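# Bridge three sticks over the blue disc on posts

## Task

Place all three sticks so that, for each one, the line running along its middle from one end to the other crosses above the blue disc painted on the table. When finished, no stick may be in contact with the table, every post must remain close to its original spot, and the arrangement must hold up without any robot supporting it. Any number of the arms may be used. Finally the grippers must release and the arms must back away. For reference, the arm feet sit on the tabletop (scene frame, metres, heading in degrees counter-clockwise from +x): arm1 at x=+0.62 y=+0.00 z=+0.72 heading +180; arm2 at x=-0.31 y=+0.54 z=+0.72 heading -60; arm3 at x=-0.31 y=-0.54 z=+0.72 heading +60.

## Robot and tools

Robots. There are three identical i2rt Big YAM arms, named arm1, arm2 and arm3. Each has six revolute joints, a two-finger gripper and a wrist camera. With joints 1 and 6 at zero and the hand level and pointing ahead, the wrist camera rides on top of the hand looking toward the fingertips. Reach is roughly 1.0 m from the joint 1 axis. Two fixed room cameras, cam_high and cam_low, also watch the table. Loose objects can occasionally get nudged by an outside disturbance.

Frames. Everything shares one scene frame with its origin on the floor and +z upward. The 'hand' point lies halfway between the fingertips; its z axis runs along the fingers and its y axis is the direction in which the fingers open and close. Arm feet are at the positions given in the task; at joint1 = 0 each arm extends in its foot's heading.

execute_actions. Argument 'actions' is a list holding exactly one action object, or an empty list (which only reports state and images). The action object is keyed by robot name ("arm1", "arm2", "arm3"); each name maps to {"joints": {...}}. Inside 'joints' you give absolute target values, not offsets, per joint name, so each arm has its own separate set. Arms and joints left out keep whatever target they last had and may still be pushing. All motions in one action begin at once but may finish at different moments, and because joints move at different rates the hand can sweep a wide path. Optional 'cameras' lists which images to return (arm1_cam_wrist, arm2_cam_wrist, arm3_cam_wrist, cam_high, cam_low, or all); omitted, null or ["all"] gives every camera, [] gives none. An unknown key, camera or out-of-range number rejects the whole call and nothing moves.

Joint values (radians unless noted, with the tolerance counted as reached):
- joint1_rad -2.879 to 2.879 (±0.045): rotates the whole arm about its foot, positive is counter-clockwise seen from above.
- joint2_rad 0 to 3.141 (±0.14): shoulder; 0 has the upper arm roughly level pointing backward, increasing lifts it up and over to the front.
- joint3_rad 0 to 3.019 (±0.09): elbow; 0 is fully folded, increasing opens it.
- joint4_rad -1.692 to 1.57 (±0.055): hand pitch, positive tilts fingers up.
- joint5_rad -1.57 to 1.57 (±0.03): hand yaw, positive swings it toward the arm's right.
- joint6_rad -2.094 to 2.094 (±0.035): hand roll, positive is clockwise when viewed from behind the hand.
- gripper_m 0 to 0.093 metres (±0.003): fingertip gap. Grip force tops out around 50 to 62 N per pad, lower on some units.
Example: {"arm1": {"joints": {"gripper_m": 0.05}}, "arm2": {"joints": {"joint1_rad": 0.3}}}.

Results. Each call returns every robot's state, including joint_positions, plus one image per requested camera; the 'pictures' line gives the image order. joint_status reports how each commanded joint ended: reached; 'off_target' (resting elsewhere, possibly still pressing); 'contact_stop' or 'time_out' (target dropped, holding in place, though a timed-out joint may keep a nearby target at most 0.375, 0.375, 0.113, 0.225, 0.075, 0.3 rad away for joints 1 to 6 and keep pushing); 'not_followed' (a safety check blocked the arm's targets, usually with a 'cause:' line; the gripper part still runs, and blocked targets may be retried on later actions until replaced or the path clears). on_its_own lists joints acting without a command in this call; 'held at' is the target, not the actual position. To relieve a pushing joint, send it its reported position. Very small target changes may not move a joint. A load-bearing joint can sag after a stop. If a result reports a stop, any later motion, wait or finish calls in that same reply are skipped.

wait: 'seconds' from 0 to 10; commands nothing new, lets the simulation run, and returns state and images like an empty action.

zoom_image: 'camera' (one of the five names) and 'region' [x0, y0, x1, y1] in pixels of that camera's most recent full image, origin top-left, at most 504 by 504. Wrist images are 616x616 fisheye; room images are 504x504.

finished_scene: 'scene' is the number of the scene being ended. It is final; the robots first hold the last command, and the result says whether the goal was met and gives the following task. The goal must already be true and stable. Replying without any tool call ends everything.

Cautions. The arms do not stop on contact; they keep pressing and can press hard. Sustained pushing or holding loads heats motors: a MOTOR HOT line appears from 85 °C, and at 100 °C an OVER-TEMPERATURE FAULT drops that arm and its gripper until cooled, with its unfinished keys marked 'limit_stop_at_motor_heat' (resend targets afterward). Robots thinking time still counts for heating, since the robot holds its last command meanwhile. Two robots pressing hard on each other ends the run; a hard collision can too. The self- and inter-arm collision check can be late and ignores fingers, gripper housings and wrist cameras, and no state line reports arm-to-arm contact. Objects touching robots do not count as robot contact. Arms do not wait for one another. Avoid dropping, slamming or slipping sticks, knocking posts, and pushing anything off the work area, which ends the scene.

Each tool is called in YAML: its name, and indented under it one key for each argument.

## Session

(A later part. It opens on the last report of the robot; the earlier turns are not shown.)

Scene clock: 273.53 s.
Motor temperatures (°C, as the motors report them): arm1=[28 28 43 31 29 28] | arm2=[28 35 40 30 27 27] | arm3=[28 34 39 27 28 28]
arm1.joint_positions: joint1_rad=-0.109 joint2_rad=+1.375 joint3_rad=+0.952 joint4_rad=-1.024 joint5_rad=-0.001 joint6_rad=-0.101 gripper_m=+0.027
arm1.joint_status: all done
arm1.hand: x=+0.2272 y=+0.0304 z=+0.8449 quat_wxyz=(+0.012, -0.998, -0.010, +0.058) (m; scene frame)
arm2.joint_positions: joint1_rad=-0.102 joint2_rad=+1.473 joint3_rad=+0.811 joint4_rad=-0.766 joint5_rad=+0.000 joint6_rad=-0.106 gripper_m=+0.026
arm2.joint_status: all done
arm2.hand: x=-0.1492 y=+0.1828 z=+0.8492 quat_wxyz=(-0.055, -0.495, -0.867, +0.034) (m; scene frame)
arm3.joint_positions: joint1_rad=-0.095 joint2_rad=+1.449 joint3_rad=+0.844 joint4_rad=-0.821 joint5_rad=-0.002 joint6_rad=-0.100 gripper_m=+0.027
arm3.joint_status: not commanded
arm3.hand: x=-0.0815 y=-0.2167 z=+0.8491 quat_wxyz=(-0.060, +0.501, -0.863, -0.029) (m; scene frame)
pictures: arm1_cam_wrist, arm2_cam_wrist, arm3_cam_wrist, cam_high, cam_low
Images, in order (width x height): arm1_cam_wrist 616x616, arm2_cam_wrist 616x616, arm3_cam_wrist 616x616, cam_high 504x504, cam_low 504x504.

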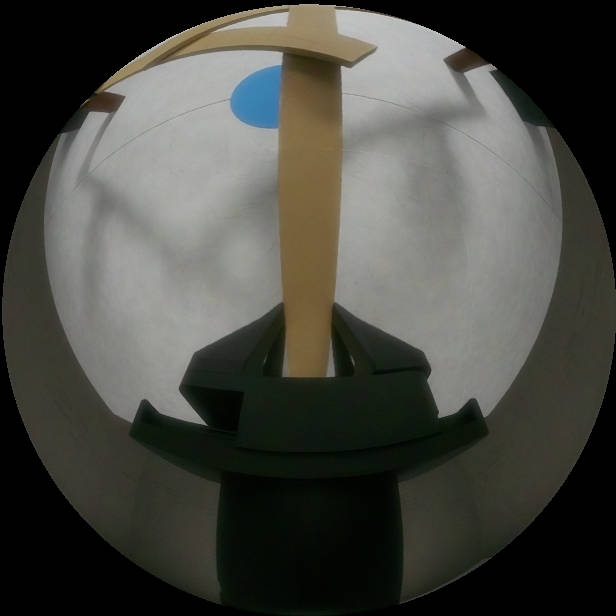

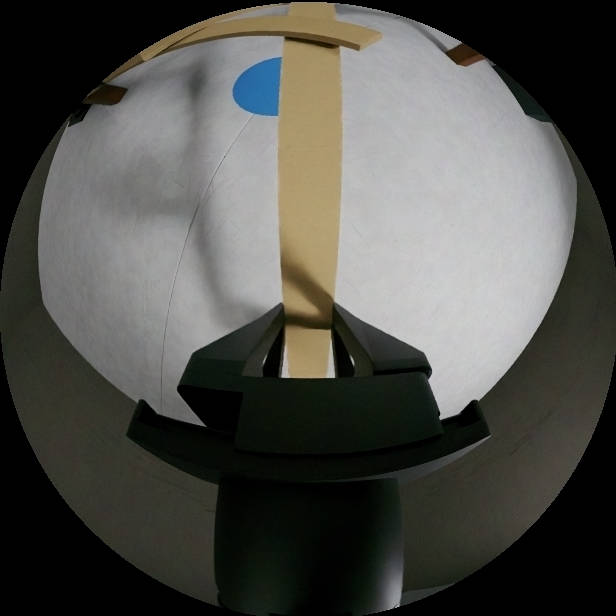

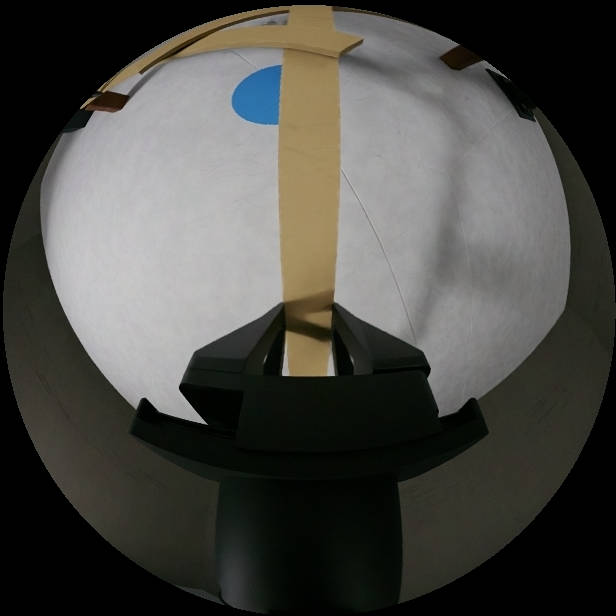

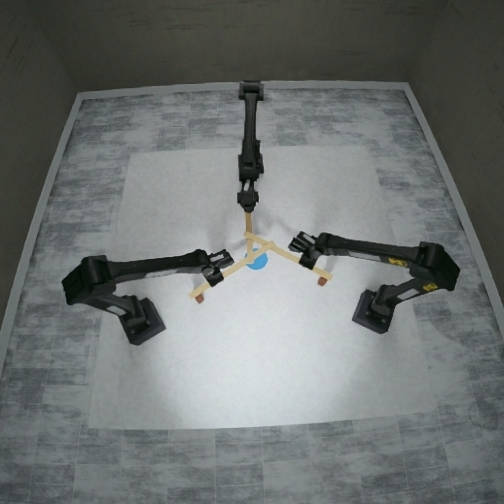

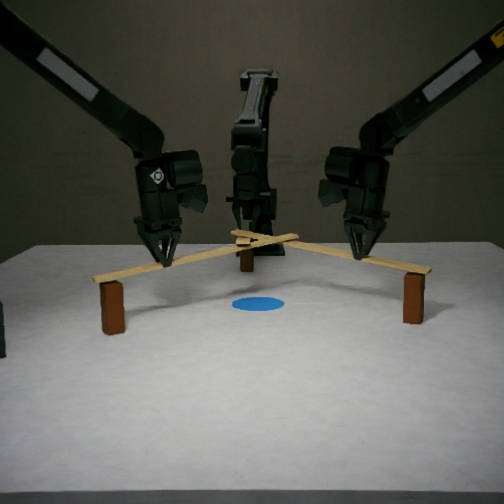

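execute_actions:
  actions:
    - {"arm1": {"joints": {"joint2_rad": 1.39, "joint4_rad": -0.985}}, "arm2": {"joints": {"joint2_rad": 1.5, "joint4_rad": -0.73}}, "arm3": {"joints": {"joint2_rad": 1.474, "joint4_rad": -0.782}}}
  cameras: ["cam_high", "cam_low", "arm2_cam_wrist", "arm3_cam_wrist"]

zoom_image:
  camera: "cam_low"
  region: [180, 190, 340, 290]

zoom_image:
  camera: "cam_low"
  region: [80, 230, 200, 310]

zoom_image:
  camera: "cam_low"
  region: [340, 225, 460, 305]

Scene clock: 278.50 s.
Motor temperatures (°C, as the motors report them): arm1=[28 28 42 31 29 28] | arm2=[28 35 40 30 27 27] | arm3=[28 34 39 27 28 28]
arm1.joint_positions: joint1_rad=-0.110 joint2_rad=+1.383 joint3_rad=+0.952 joint4_rad=-1.009 joint5_rad=-0.001 joint6_rad=-0.101 gripper_m=+0.027
arm1.joint_status: all done
arm1.hand: x=+0.2238 y=+0.0311 z=+0.8425 quat_wxyz=(+0.012, -0.998, -0.010, +0.062) (m; scene frame)
arm2.joint_positions: joint1_rad=-0.103 joint2_rad=+1.490 joint3_rad=+0.811 joint4_rad=-0.747 joint5_rad=+0.000 joint6_rad=-0.106 gripper_m=+0.026
arm2.joint_status: all done
arm2.hand: x=-0.1481 y=+0.1802 z=+0.8435 quat_wxyz=(-0.056, -0.495, -0.867, +0.035) (m; scene frame)
arm3.joint_positions: joint1_rad=-0.095 joint2_rad=+1.468 joint3_rad=+0.844 joint4_rad=-0.804 joint5_rad=-0.002 joint6_rad=-0.100 gripper_m=+0.027
arm3.joint_status: all done
arm3.hand: x=-0.0800 y=-0.2146 z=+0.8427 quat_wxyz=(-0.059, +0.501, -0.863, -0.029) (m; scene frame)
pictures: arm2_cam_wrist, arm3_cam_wrist, cam_high, cam_low
Images, in order (width x height): arm2_cam_wrist 616x616, arm3_cam_wrist 616x616, cam_high 504x504, cam_low 504x504.

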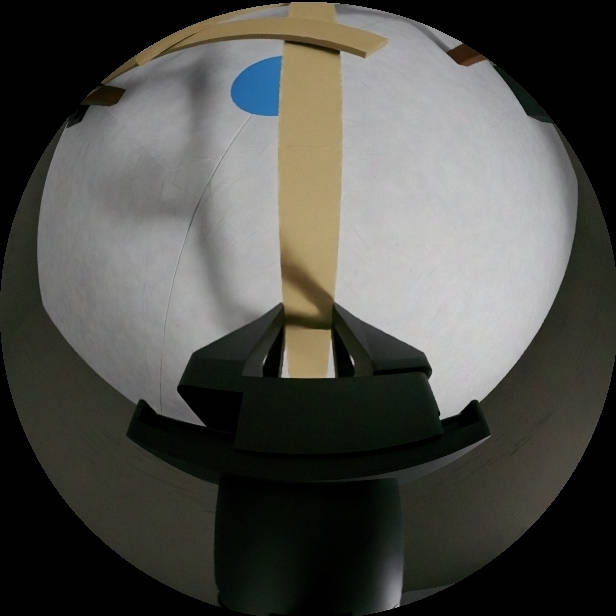

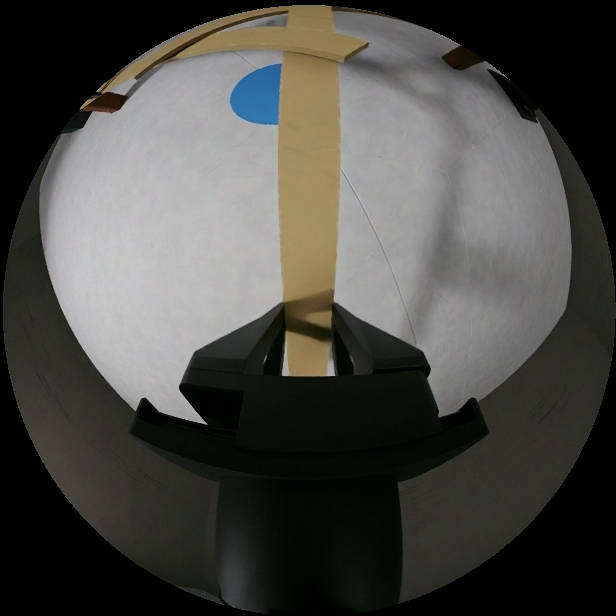

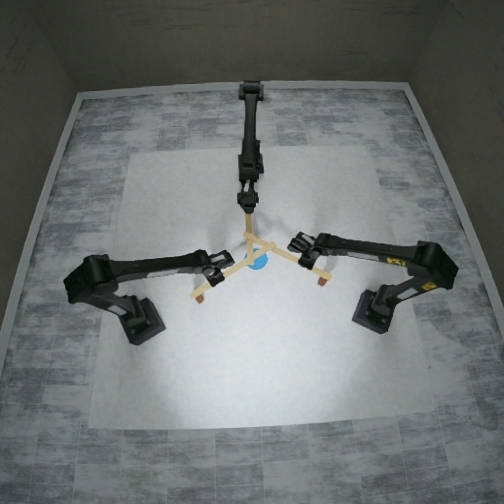

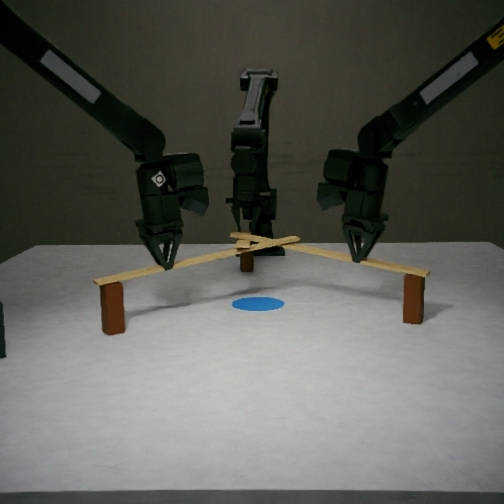

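Region (180, 190, 340, 290) of cam_low's 504x504 image, scaled by 3.150, with more detail than that image has; it fills the top 315 rows of this view, and the rest is white.

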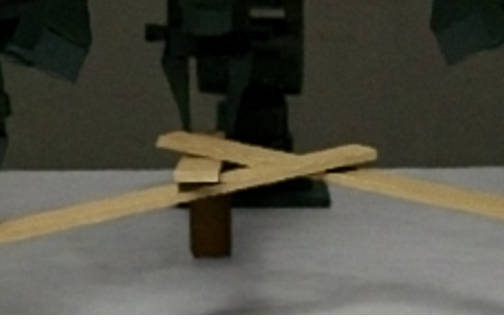

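Region (80, 230, 200, 310) of cam_low's 504x504 image, scaled by 4.200, with more detail than that image has.

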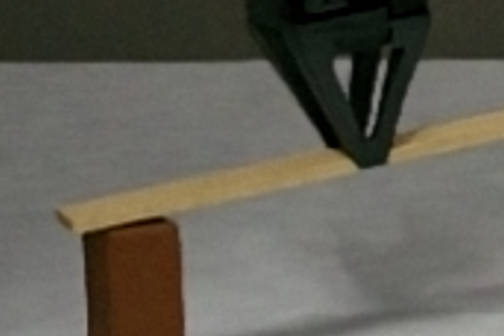

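Region (340, 225, 460, 305) of cam_low's 504x504 image, scaled by 4.200, with more detail than that image has.

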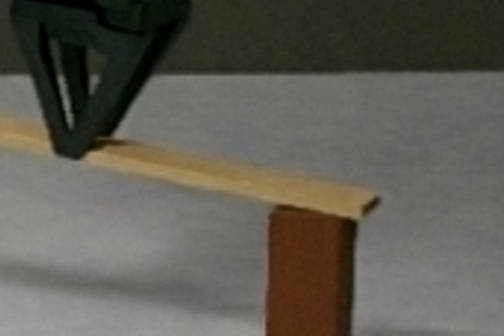

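execute_actions:
  actions:
    - {"arm1": {"joints": {"gripper_m": 0.05}}}
  cameras: ["cam_high", "cam_low", "arm1_cam_wrist"]

zoom_image:
  camera: "cam_low"
  region: [180, 190, 340, 290]

Scene clock: 280.87 s.
Motor temperatures (°C, as the motors report them): arm1=[28 28 42 31 29 28] | arm2=[28 35 40 30 27 27] | arm3=[28 34 39 27 28 28]
arm1.joint_positions: joint1_rad=-0.110 joint2_rad=+1.383 joint3_rad=+0.952 joint4_rad=-1.003 joint5_rad=-0.001 joint6_rad=-0.101 gripper_m=+0.050
arm1.joint_status: all done
arm1.hand: x=+0.2223 y=+0.0312 z=+0.8427 quat_wxyz=(+0.013, -0.998, -0.010, +0.065) (m; scene frame)
arm2.joint_positions: joint1_rad=-0.103 joint2_rad=+1.490 joint3_rad=+0.811 joint4_rad=-0.746 joint5_rad=+0.000 joint6_rad=-0.107 gripper_m=+0.026
arm2.joint_status: not commanded
arm2.hand: x=-0.1480 y=+0.1800 z=+0.8436 quat_wxyz=(-0.056, -0.494, -0.867, +0.035) (m; scene frame)
arm3.joint_positions: joint1_rad=-0.095 joint2_rad=+1.468 joint3_rad=+0.844 joint4_rad=-0.804 joint5_rad=-0.002 joint6_rad=-0.101 gripper_m=+0.027
arm3.joint_status: not commanded
arm3.hand: x=-0.0800 y=-0.2145 z=+0.8427 quat_wxyz=(-0.059, +0.501, -0.863, -0.029) (m; scene frame)
pictures: arm1_cam_wrist, cam_high, cam_low
Images, in order (width x height): arm1_cam_wrist 616x616, cam_high 504x504, cam_low 504x504.

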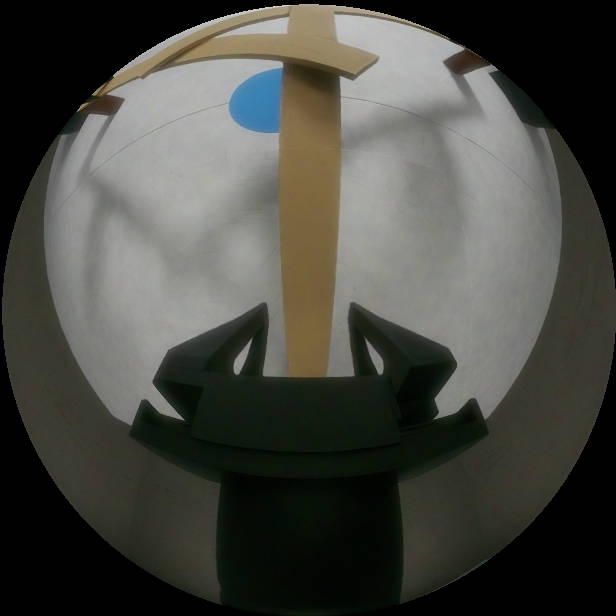

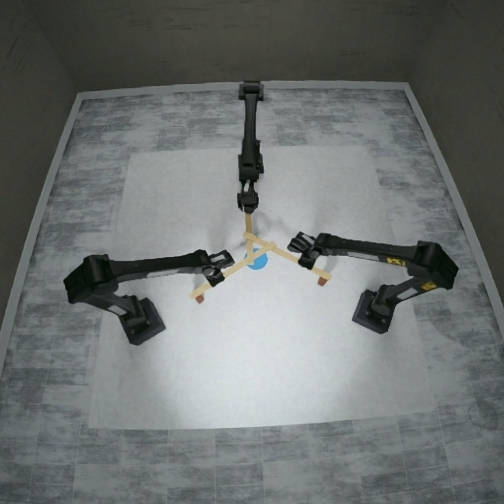

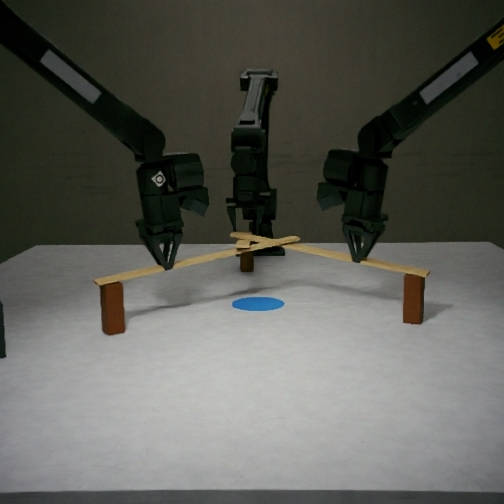

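Region (180, 190, 340, 290) of cam_low's 504x504 image, scaled by 3.150, with more detail than that image has; it fills the top 315 rows of this view, and the rest is white.

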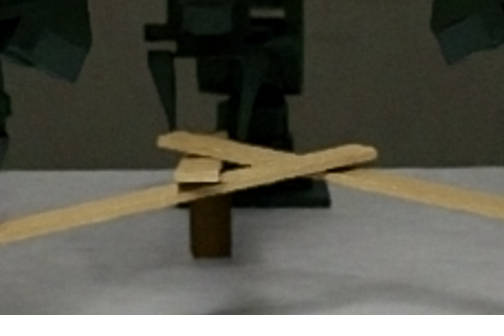

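execute_actions:
  actions:
    - {"arm1": {"joints": {"joint2_rad": 1.05}}, "arm2": {"joints": {"gripper_m": 0.05}}, "arm3": {"joints": {"gripper_m": 0.05}}}
  cameras: ["cam_high", "cam_low", "arm1_cam_wrist"]

Scene clock: 283.10 s.
Motor temperatures (°C, as the motors report them): arm1=[28 28 42 31 29 28] | arm2=[28 35 40 30 27 27] | arm3=[28 34 39 27 28 28]
arm1.joint_positions: joint1_rad=-0.110 joint2_rad=+1.049 joint3_rad=+0.952 joint4_rad=-1.003 joint5_rad=-0.001 joint6_rad=-0.101 gripper_m=+0.050
arm1.joint_status: all done
arm1.hand: x=+0.2361 y=+0.0283 z=+0.9672 quat_wxyz=(+0.028, -0.973, -0.011, +0.229) (m; scene frame)
arm2.joint_positions: joint1_rad=-0.103 joint2_rad=+1.490 joint3_rad=+0.811 joint4_rad=-0.743 joint5_rad=+0.000 joint6_rad=-0.107 gripper_m=+0.050
arm2.joint_status: all done
arm2.hand: x=-0.1477 y=+0.1793 z=+0.8437 quat_wxyz=(-0.057, -0.494, -0.867, +0.036) (m; scene frame)
arm3.joint_positions: joint1_rad=-0.095 joint2_rad=+1.468 joint3_rad=+0.844 joint4_rad=-0.800 joint5_rad=-0.002 joint6_rad=-0.101 gripper_m=+0.050
arm3.joint_status: all done
arm3.hand: x=-0.0794 y=-0.2138 z=+0.8427 quat_wxyz=(-0.061, +0.501, -0.863, -0.030) (m; scene frame)
pictures: arm1_cam_wrist, cam_high, cam_low
Images, in order (width x height): arm1_cam_wrist 616x616, cam_high 504x504, cam_low 504x504.

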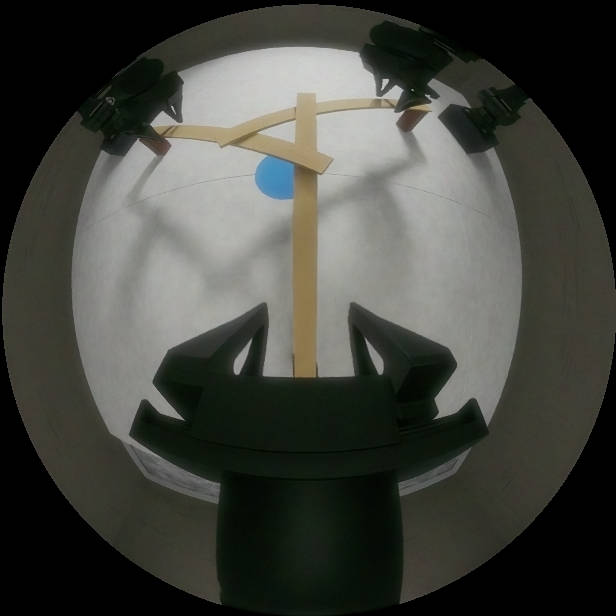

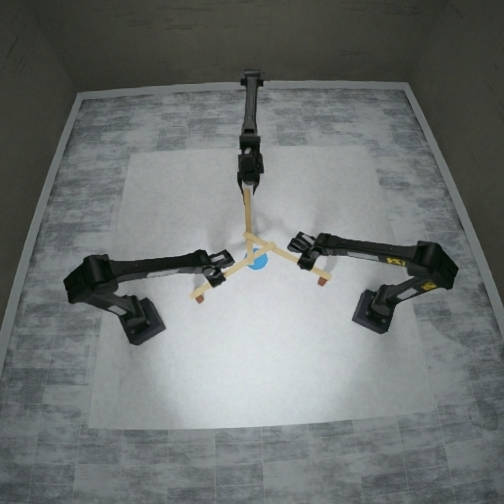

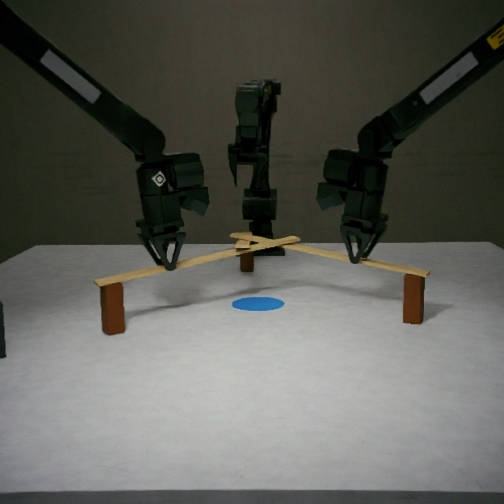

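execute_actions:
  actions:
    - {"arm1": {"joints": {"joint2_rad": 0.7}}, "arm2": {"joints": {"joint2_rad": 0.9}}, "arm3": {"joints": {"joint2_rad": 0.9}}}

Scene clock: 285.10 s.
Motor temperatures (°C, as the motors report them): arm1=[28 28 43 31 29 28] | arm2=[28 34 40 30 27 27] | arm3=[28 34 39 27 28 28]
arm1.joint_positions: joint1_rad=-0.110 joint2_rad=+0.701 joint3_rad=+0.952 joint4_rad=-1.003 joint5_rad=-0.001 joint6_rad=-0.101 gripper_m=+0.050
arm1.joint_status: all done
arm1.hand: x=+0.2930 y=+0.0219 z=+1.0846 quat_wxyz=(+0.042, -0.918, -0.012, +0.394) (m; scene frame)
arm2.joint_positions: joint1_rad=-0.103 joint2_rad=+0.893 joint3_rad=+0.811 joint4_rad=-0.742 joint5_rad=+0.000 joint6_rad=-0.107 gripper_m=+0.050
arm2.joint_status: all done
arm2.hand: x=-0.1514 y=+0.1825 z=+1.0696 quat_wxyz=(-0.293, -0.464, -0.810, +0.206) (m; scene frame)
arm3.joint_positions: joint1_rad=-0.095 joint2_rad=+0.894 joint3_rad=+0.844 joint4_rad=-0.800 joint5_rad=-0.002 joint6_rad=-0.101 gripper_m=+0.050
arm3.joint_status: all done
arm3.hand: x=-0.0864 y=-0.2244 z=+1.0597 quat_wxyz=(-0.316, +0.471, -0.811, -0.145) (m; scene frame)
pictures: arm1_cam_wrist, arm2_cam_wrist, arm3_cam_wrist, cam_high, cam_low
Images, in order (width x height): arm1_cam_wrist 616x616, arm2_cam_wrist 616x616, arm3_cam_wrist 616x616, cam_high 504x504, cam_low 504x504.

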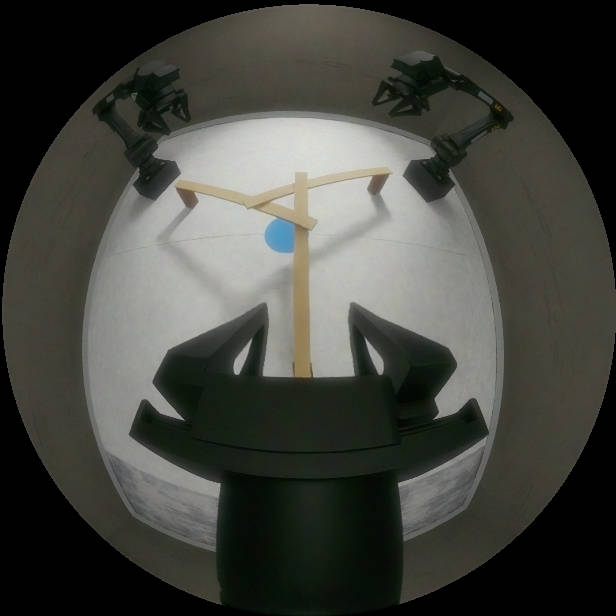

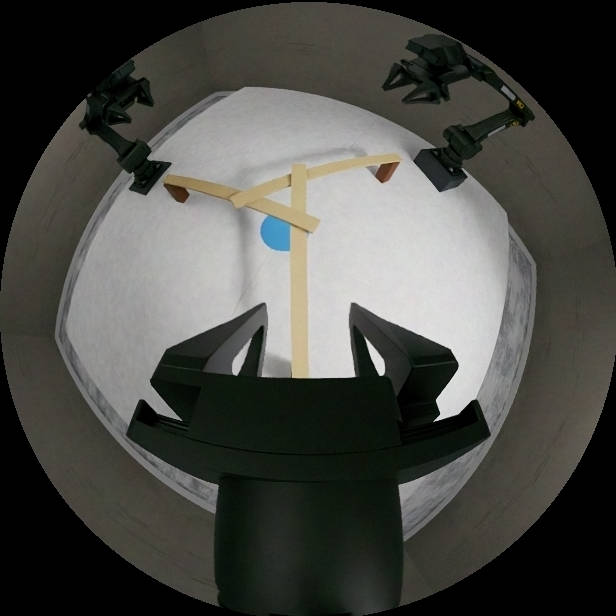

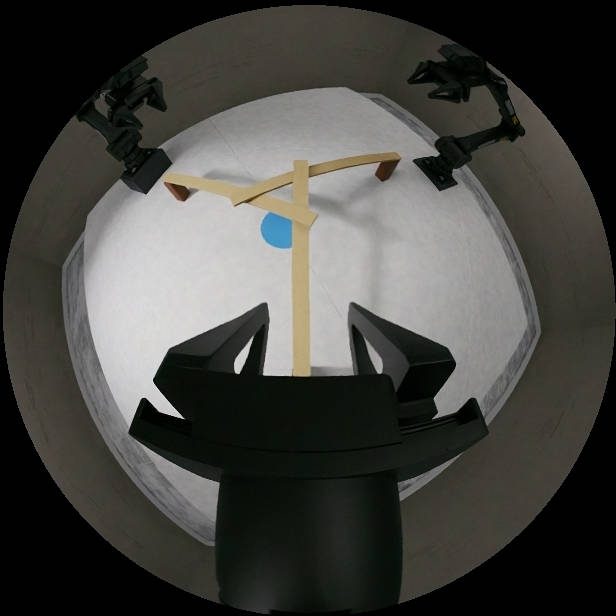

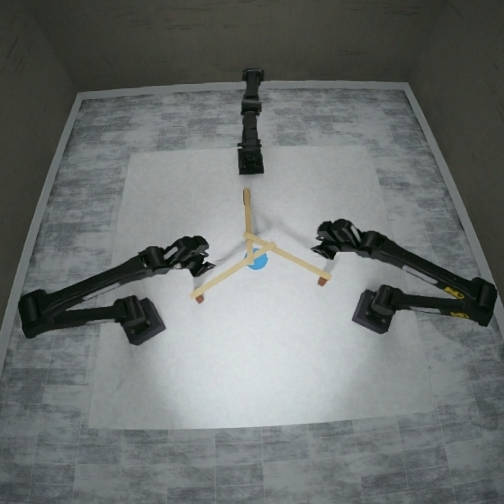

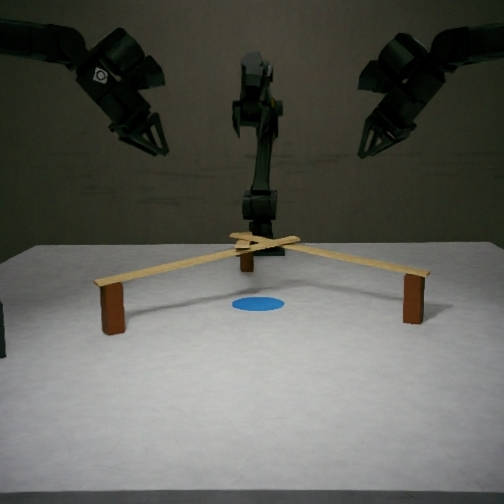

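zoom_image:
  camera: "arm2_cam_wrist"
  region: [220, 150, 360, 270]

zoom_image:
  camera: "arm3_cam_wrist"
  region: [220, 150, 360, 270]

zoom_image:
  camera: "cam_high"
  region: [170, 175, 350, 315]

Region (220, 150, 360, 270) of arm2_cam_wrist's 616x616 image, scaled by 3.600, with more detail than that image has; it fills the top 432 rows of this view, and the rest is white.

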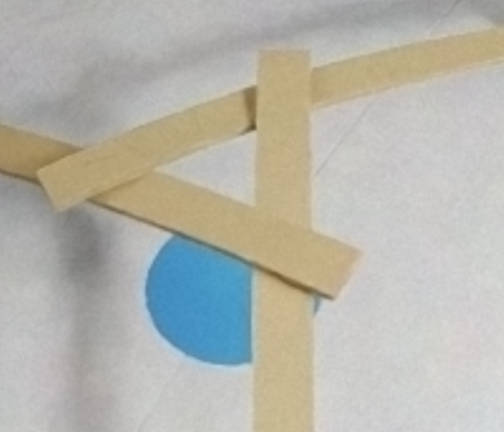

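Region (220, 150, 360, 270) of arm3_cam_wrist's 616x616 image, scaled by 3.600, with more detail than that image has; it fills the top 432 rows of this view, and the rest is white.

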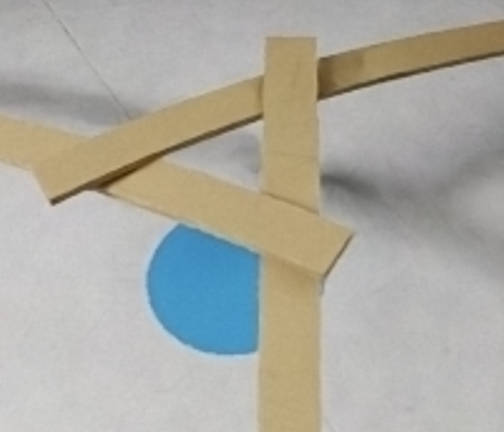

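Region (170, 175, 350, 315) of cam_high's 504x504 image, scaled by 2.800, with more detail than that image has.

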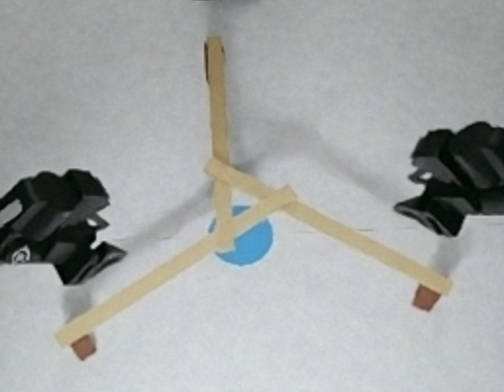

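execute_actions:
  actions: []

Scene clock: 295.27 s.
Motor temperatures (°C, as the motors report them): arm1=[28 27 43 31 29 28] | arm2=[28 34 42 30 27 27] | arm3=[28 33 41 27 28 28]
arm1.joint_positions: joint1_rad=-0.110 joint2_rad=+0.701 joint3_rad=+0.952 joint4_rad=-1.003 joint5_rad=-0.001 joint6_rad=-0.101 gripper_m=+0.050
arm1.joint_status: all done
arm1.hand: x=+0.2930 y=+0.0219 z=+1.0846 quat_wxyz=(+0.042, -0.918, -0.012, +0.394) (m; scene frame)
arm2.joint_positions: joint1_rad=-0.103 joint2_rad=+0.893 joint3_rad=+0.811 joint4_rad=-0.742 joint5_rad=+0.000 joint6_rad=-0.107 gripper_m=+0.050
arm2.joint_status: all done
arm2.hand: x=-0.1514 y=+0.1825 z=+1.0696 quat_wxyz=(-0.293, -0.464, -0.810, +0.206) (m; scene frame)
arm3.joint_positions: joint1_rad=-0.095 joint2_rad=+0.894 joint3_rad=+0.844 joint4_rad=-0.800 joint5_rad=-0.002 joint6_rad=-0.101 gripper_m=+0.050
arm3.joint_status: all done
arm3.hand: x=-0.0864 y=-0.2244 z=+1.0597 quat_wxyz=(-0.316, +0.471, -0.811, -0.145) (m; scene frame)
pictures: arm1_cam_wrist, arm2_cam_wrist, arm3_cam_wrist, cam_high, cam_low
Images, in order (width x height): arm1_cam_wrist 616x616, arm2_cam_wrist 616x616, arm3_cam_wrist 616x616, cam_high 504x504, cam_low 504x504.

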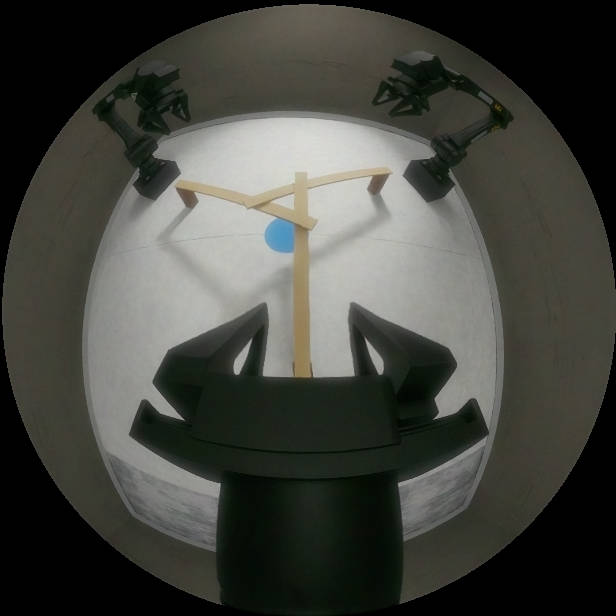

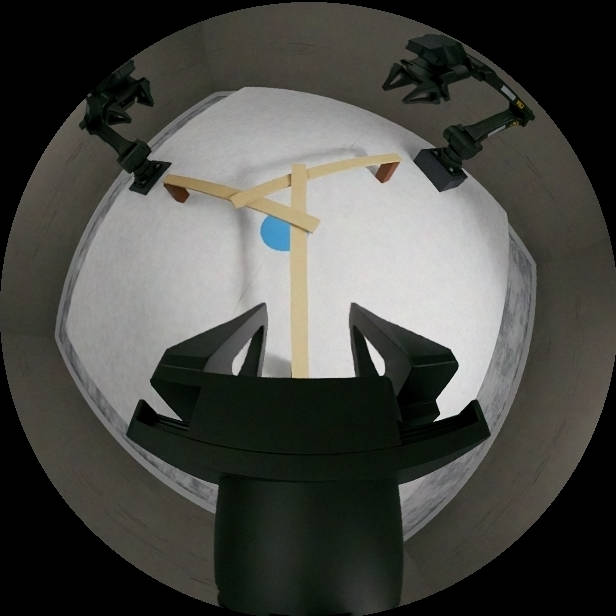

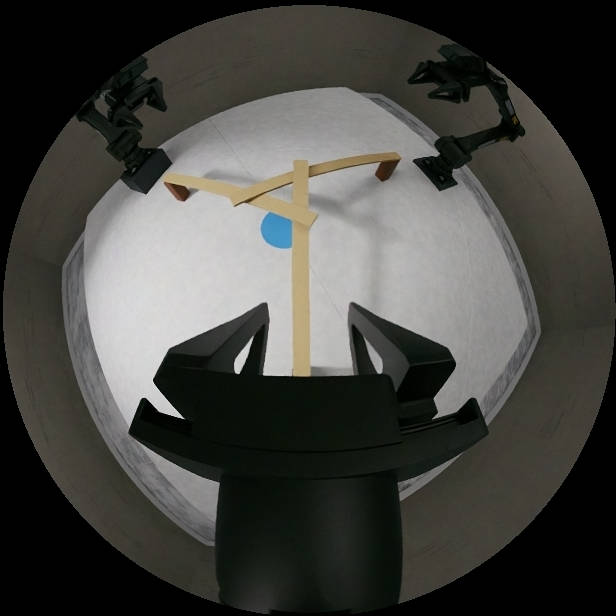

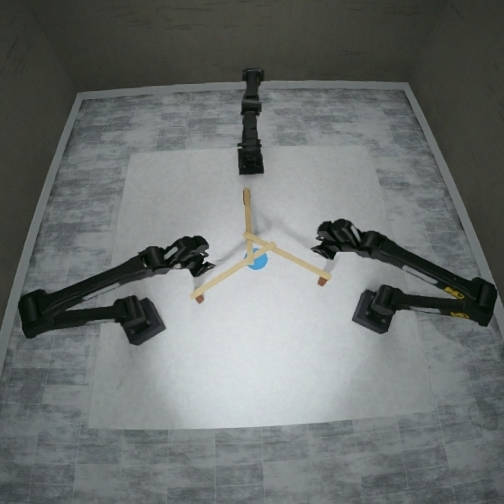

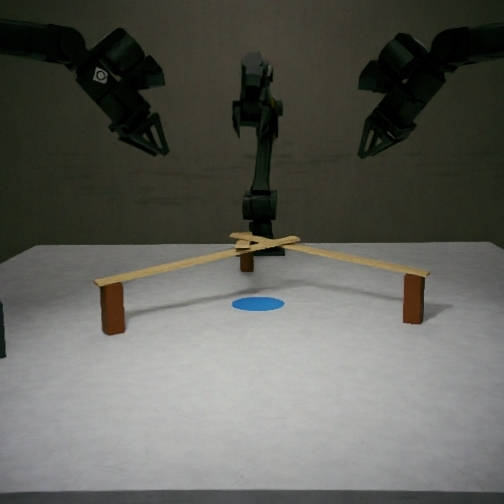

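finished_scene:
  scene: 1

The scene is finished: the task was done.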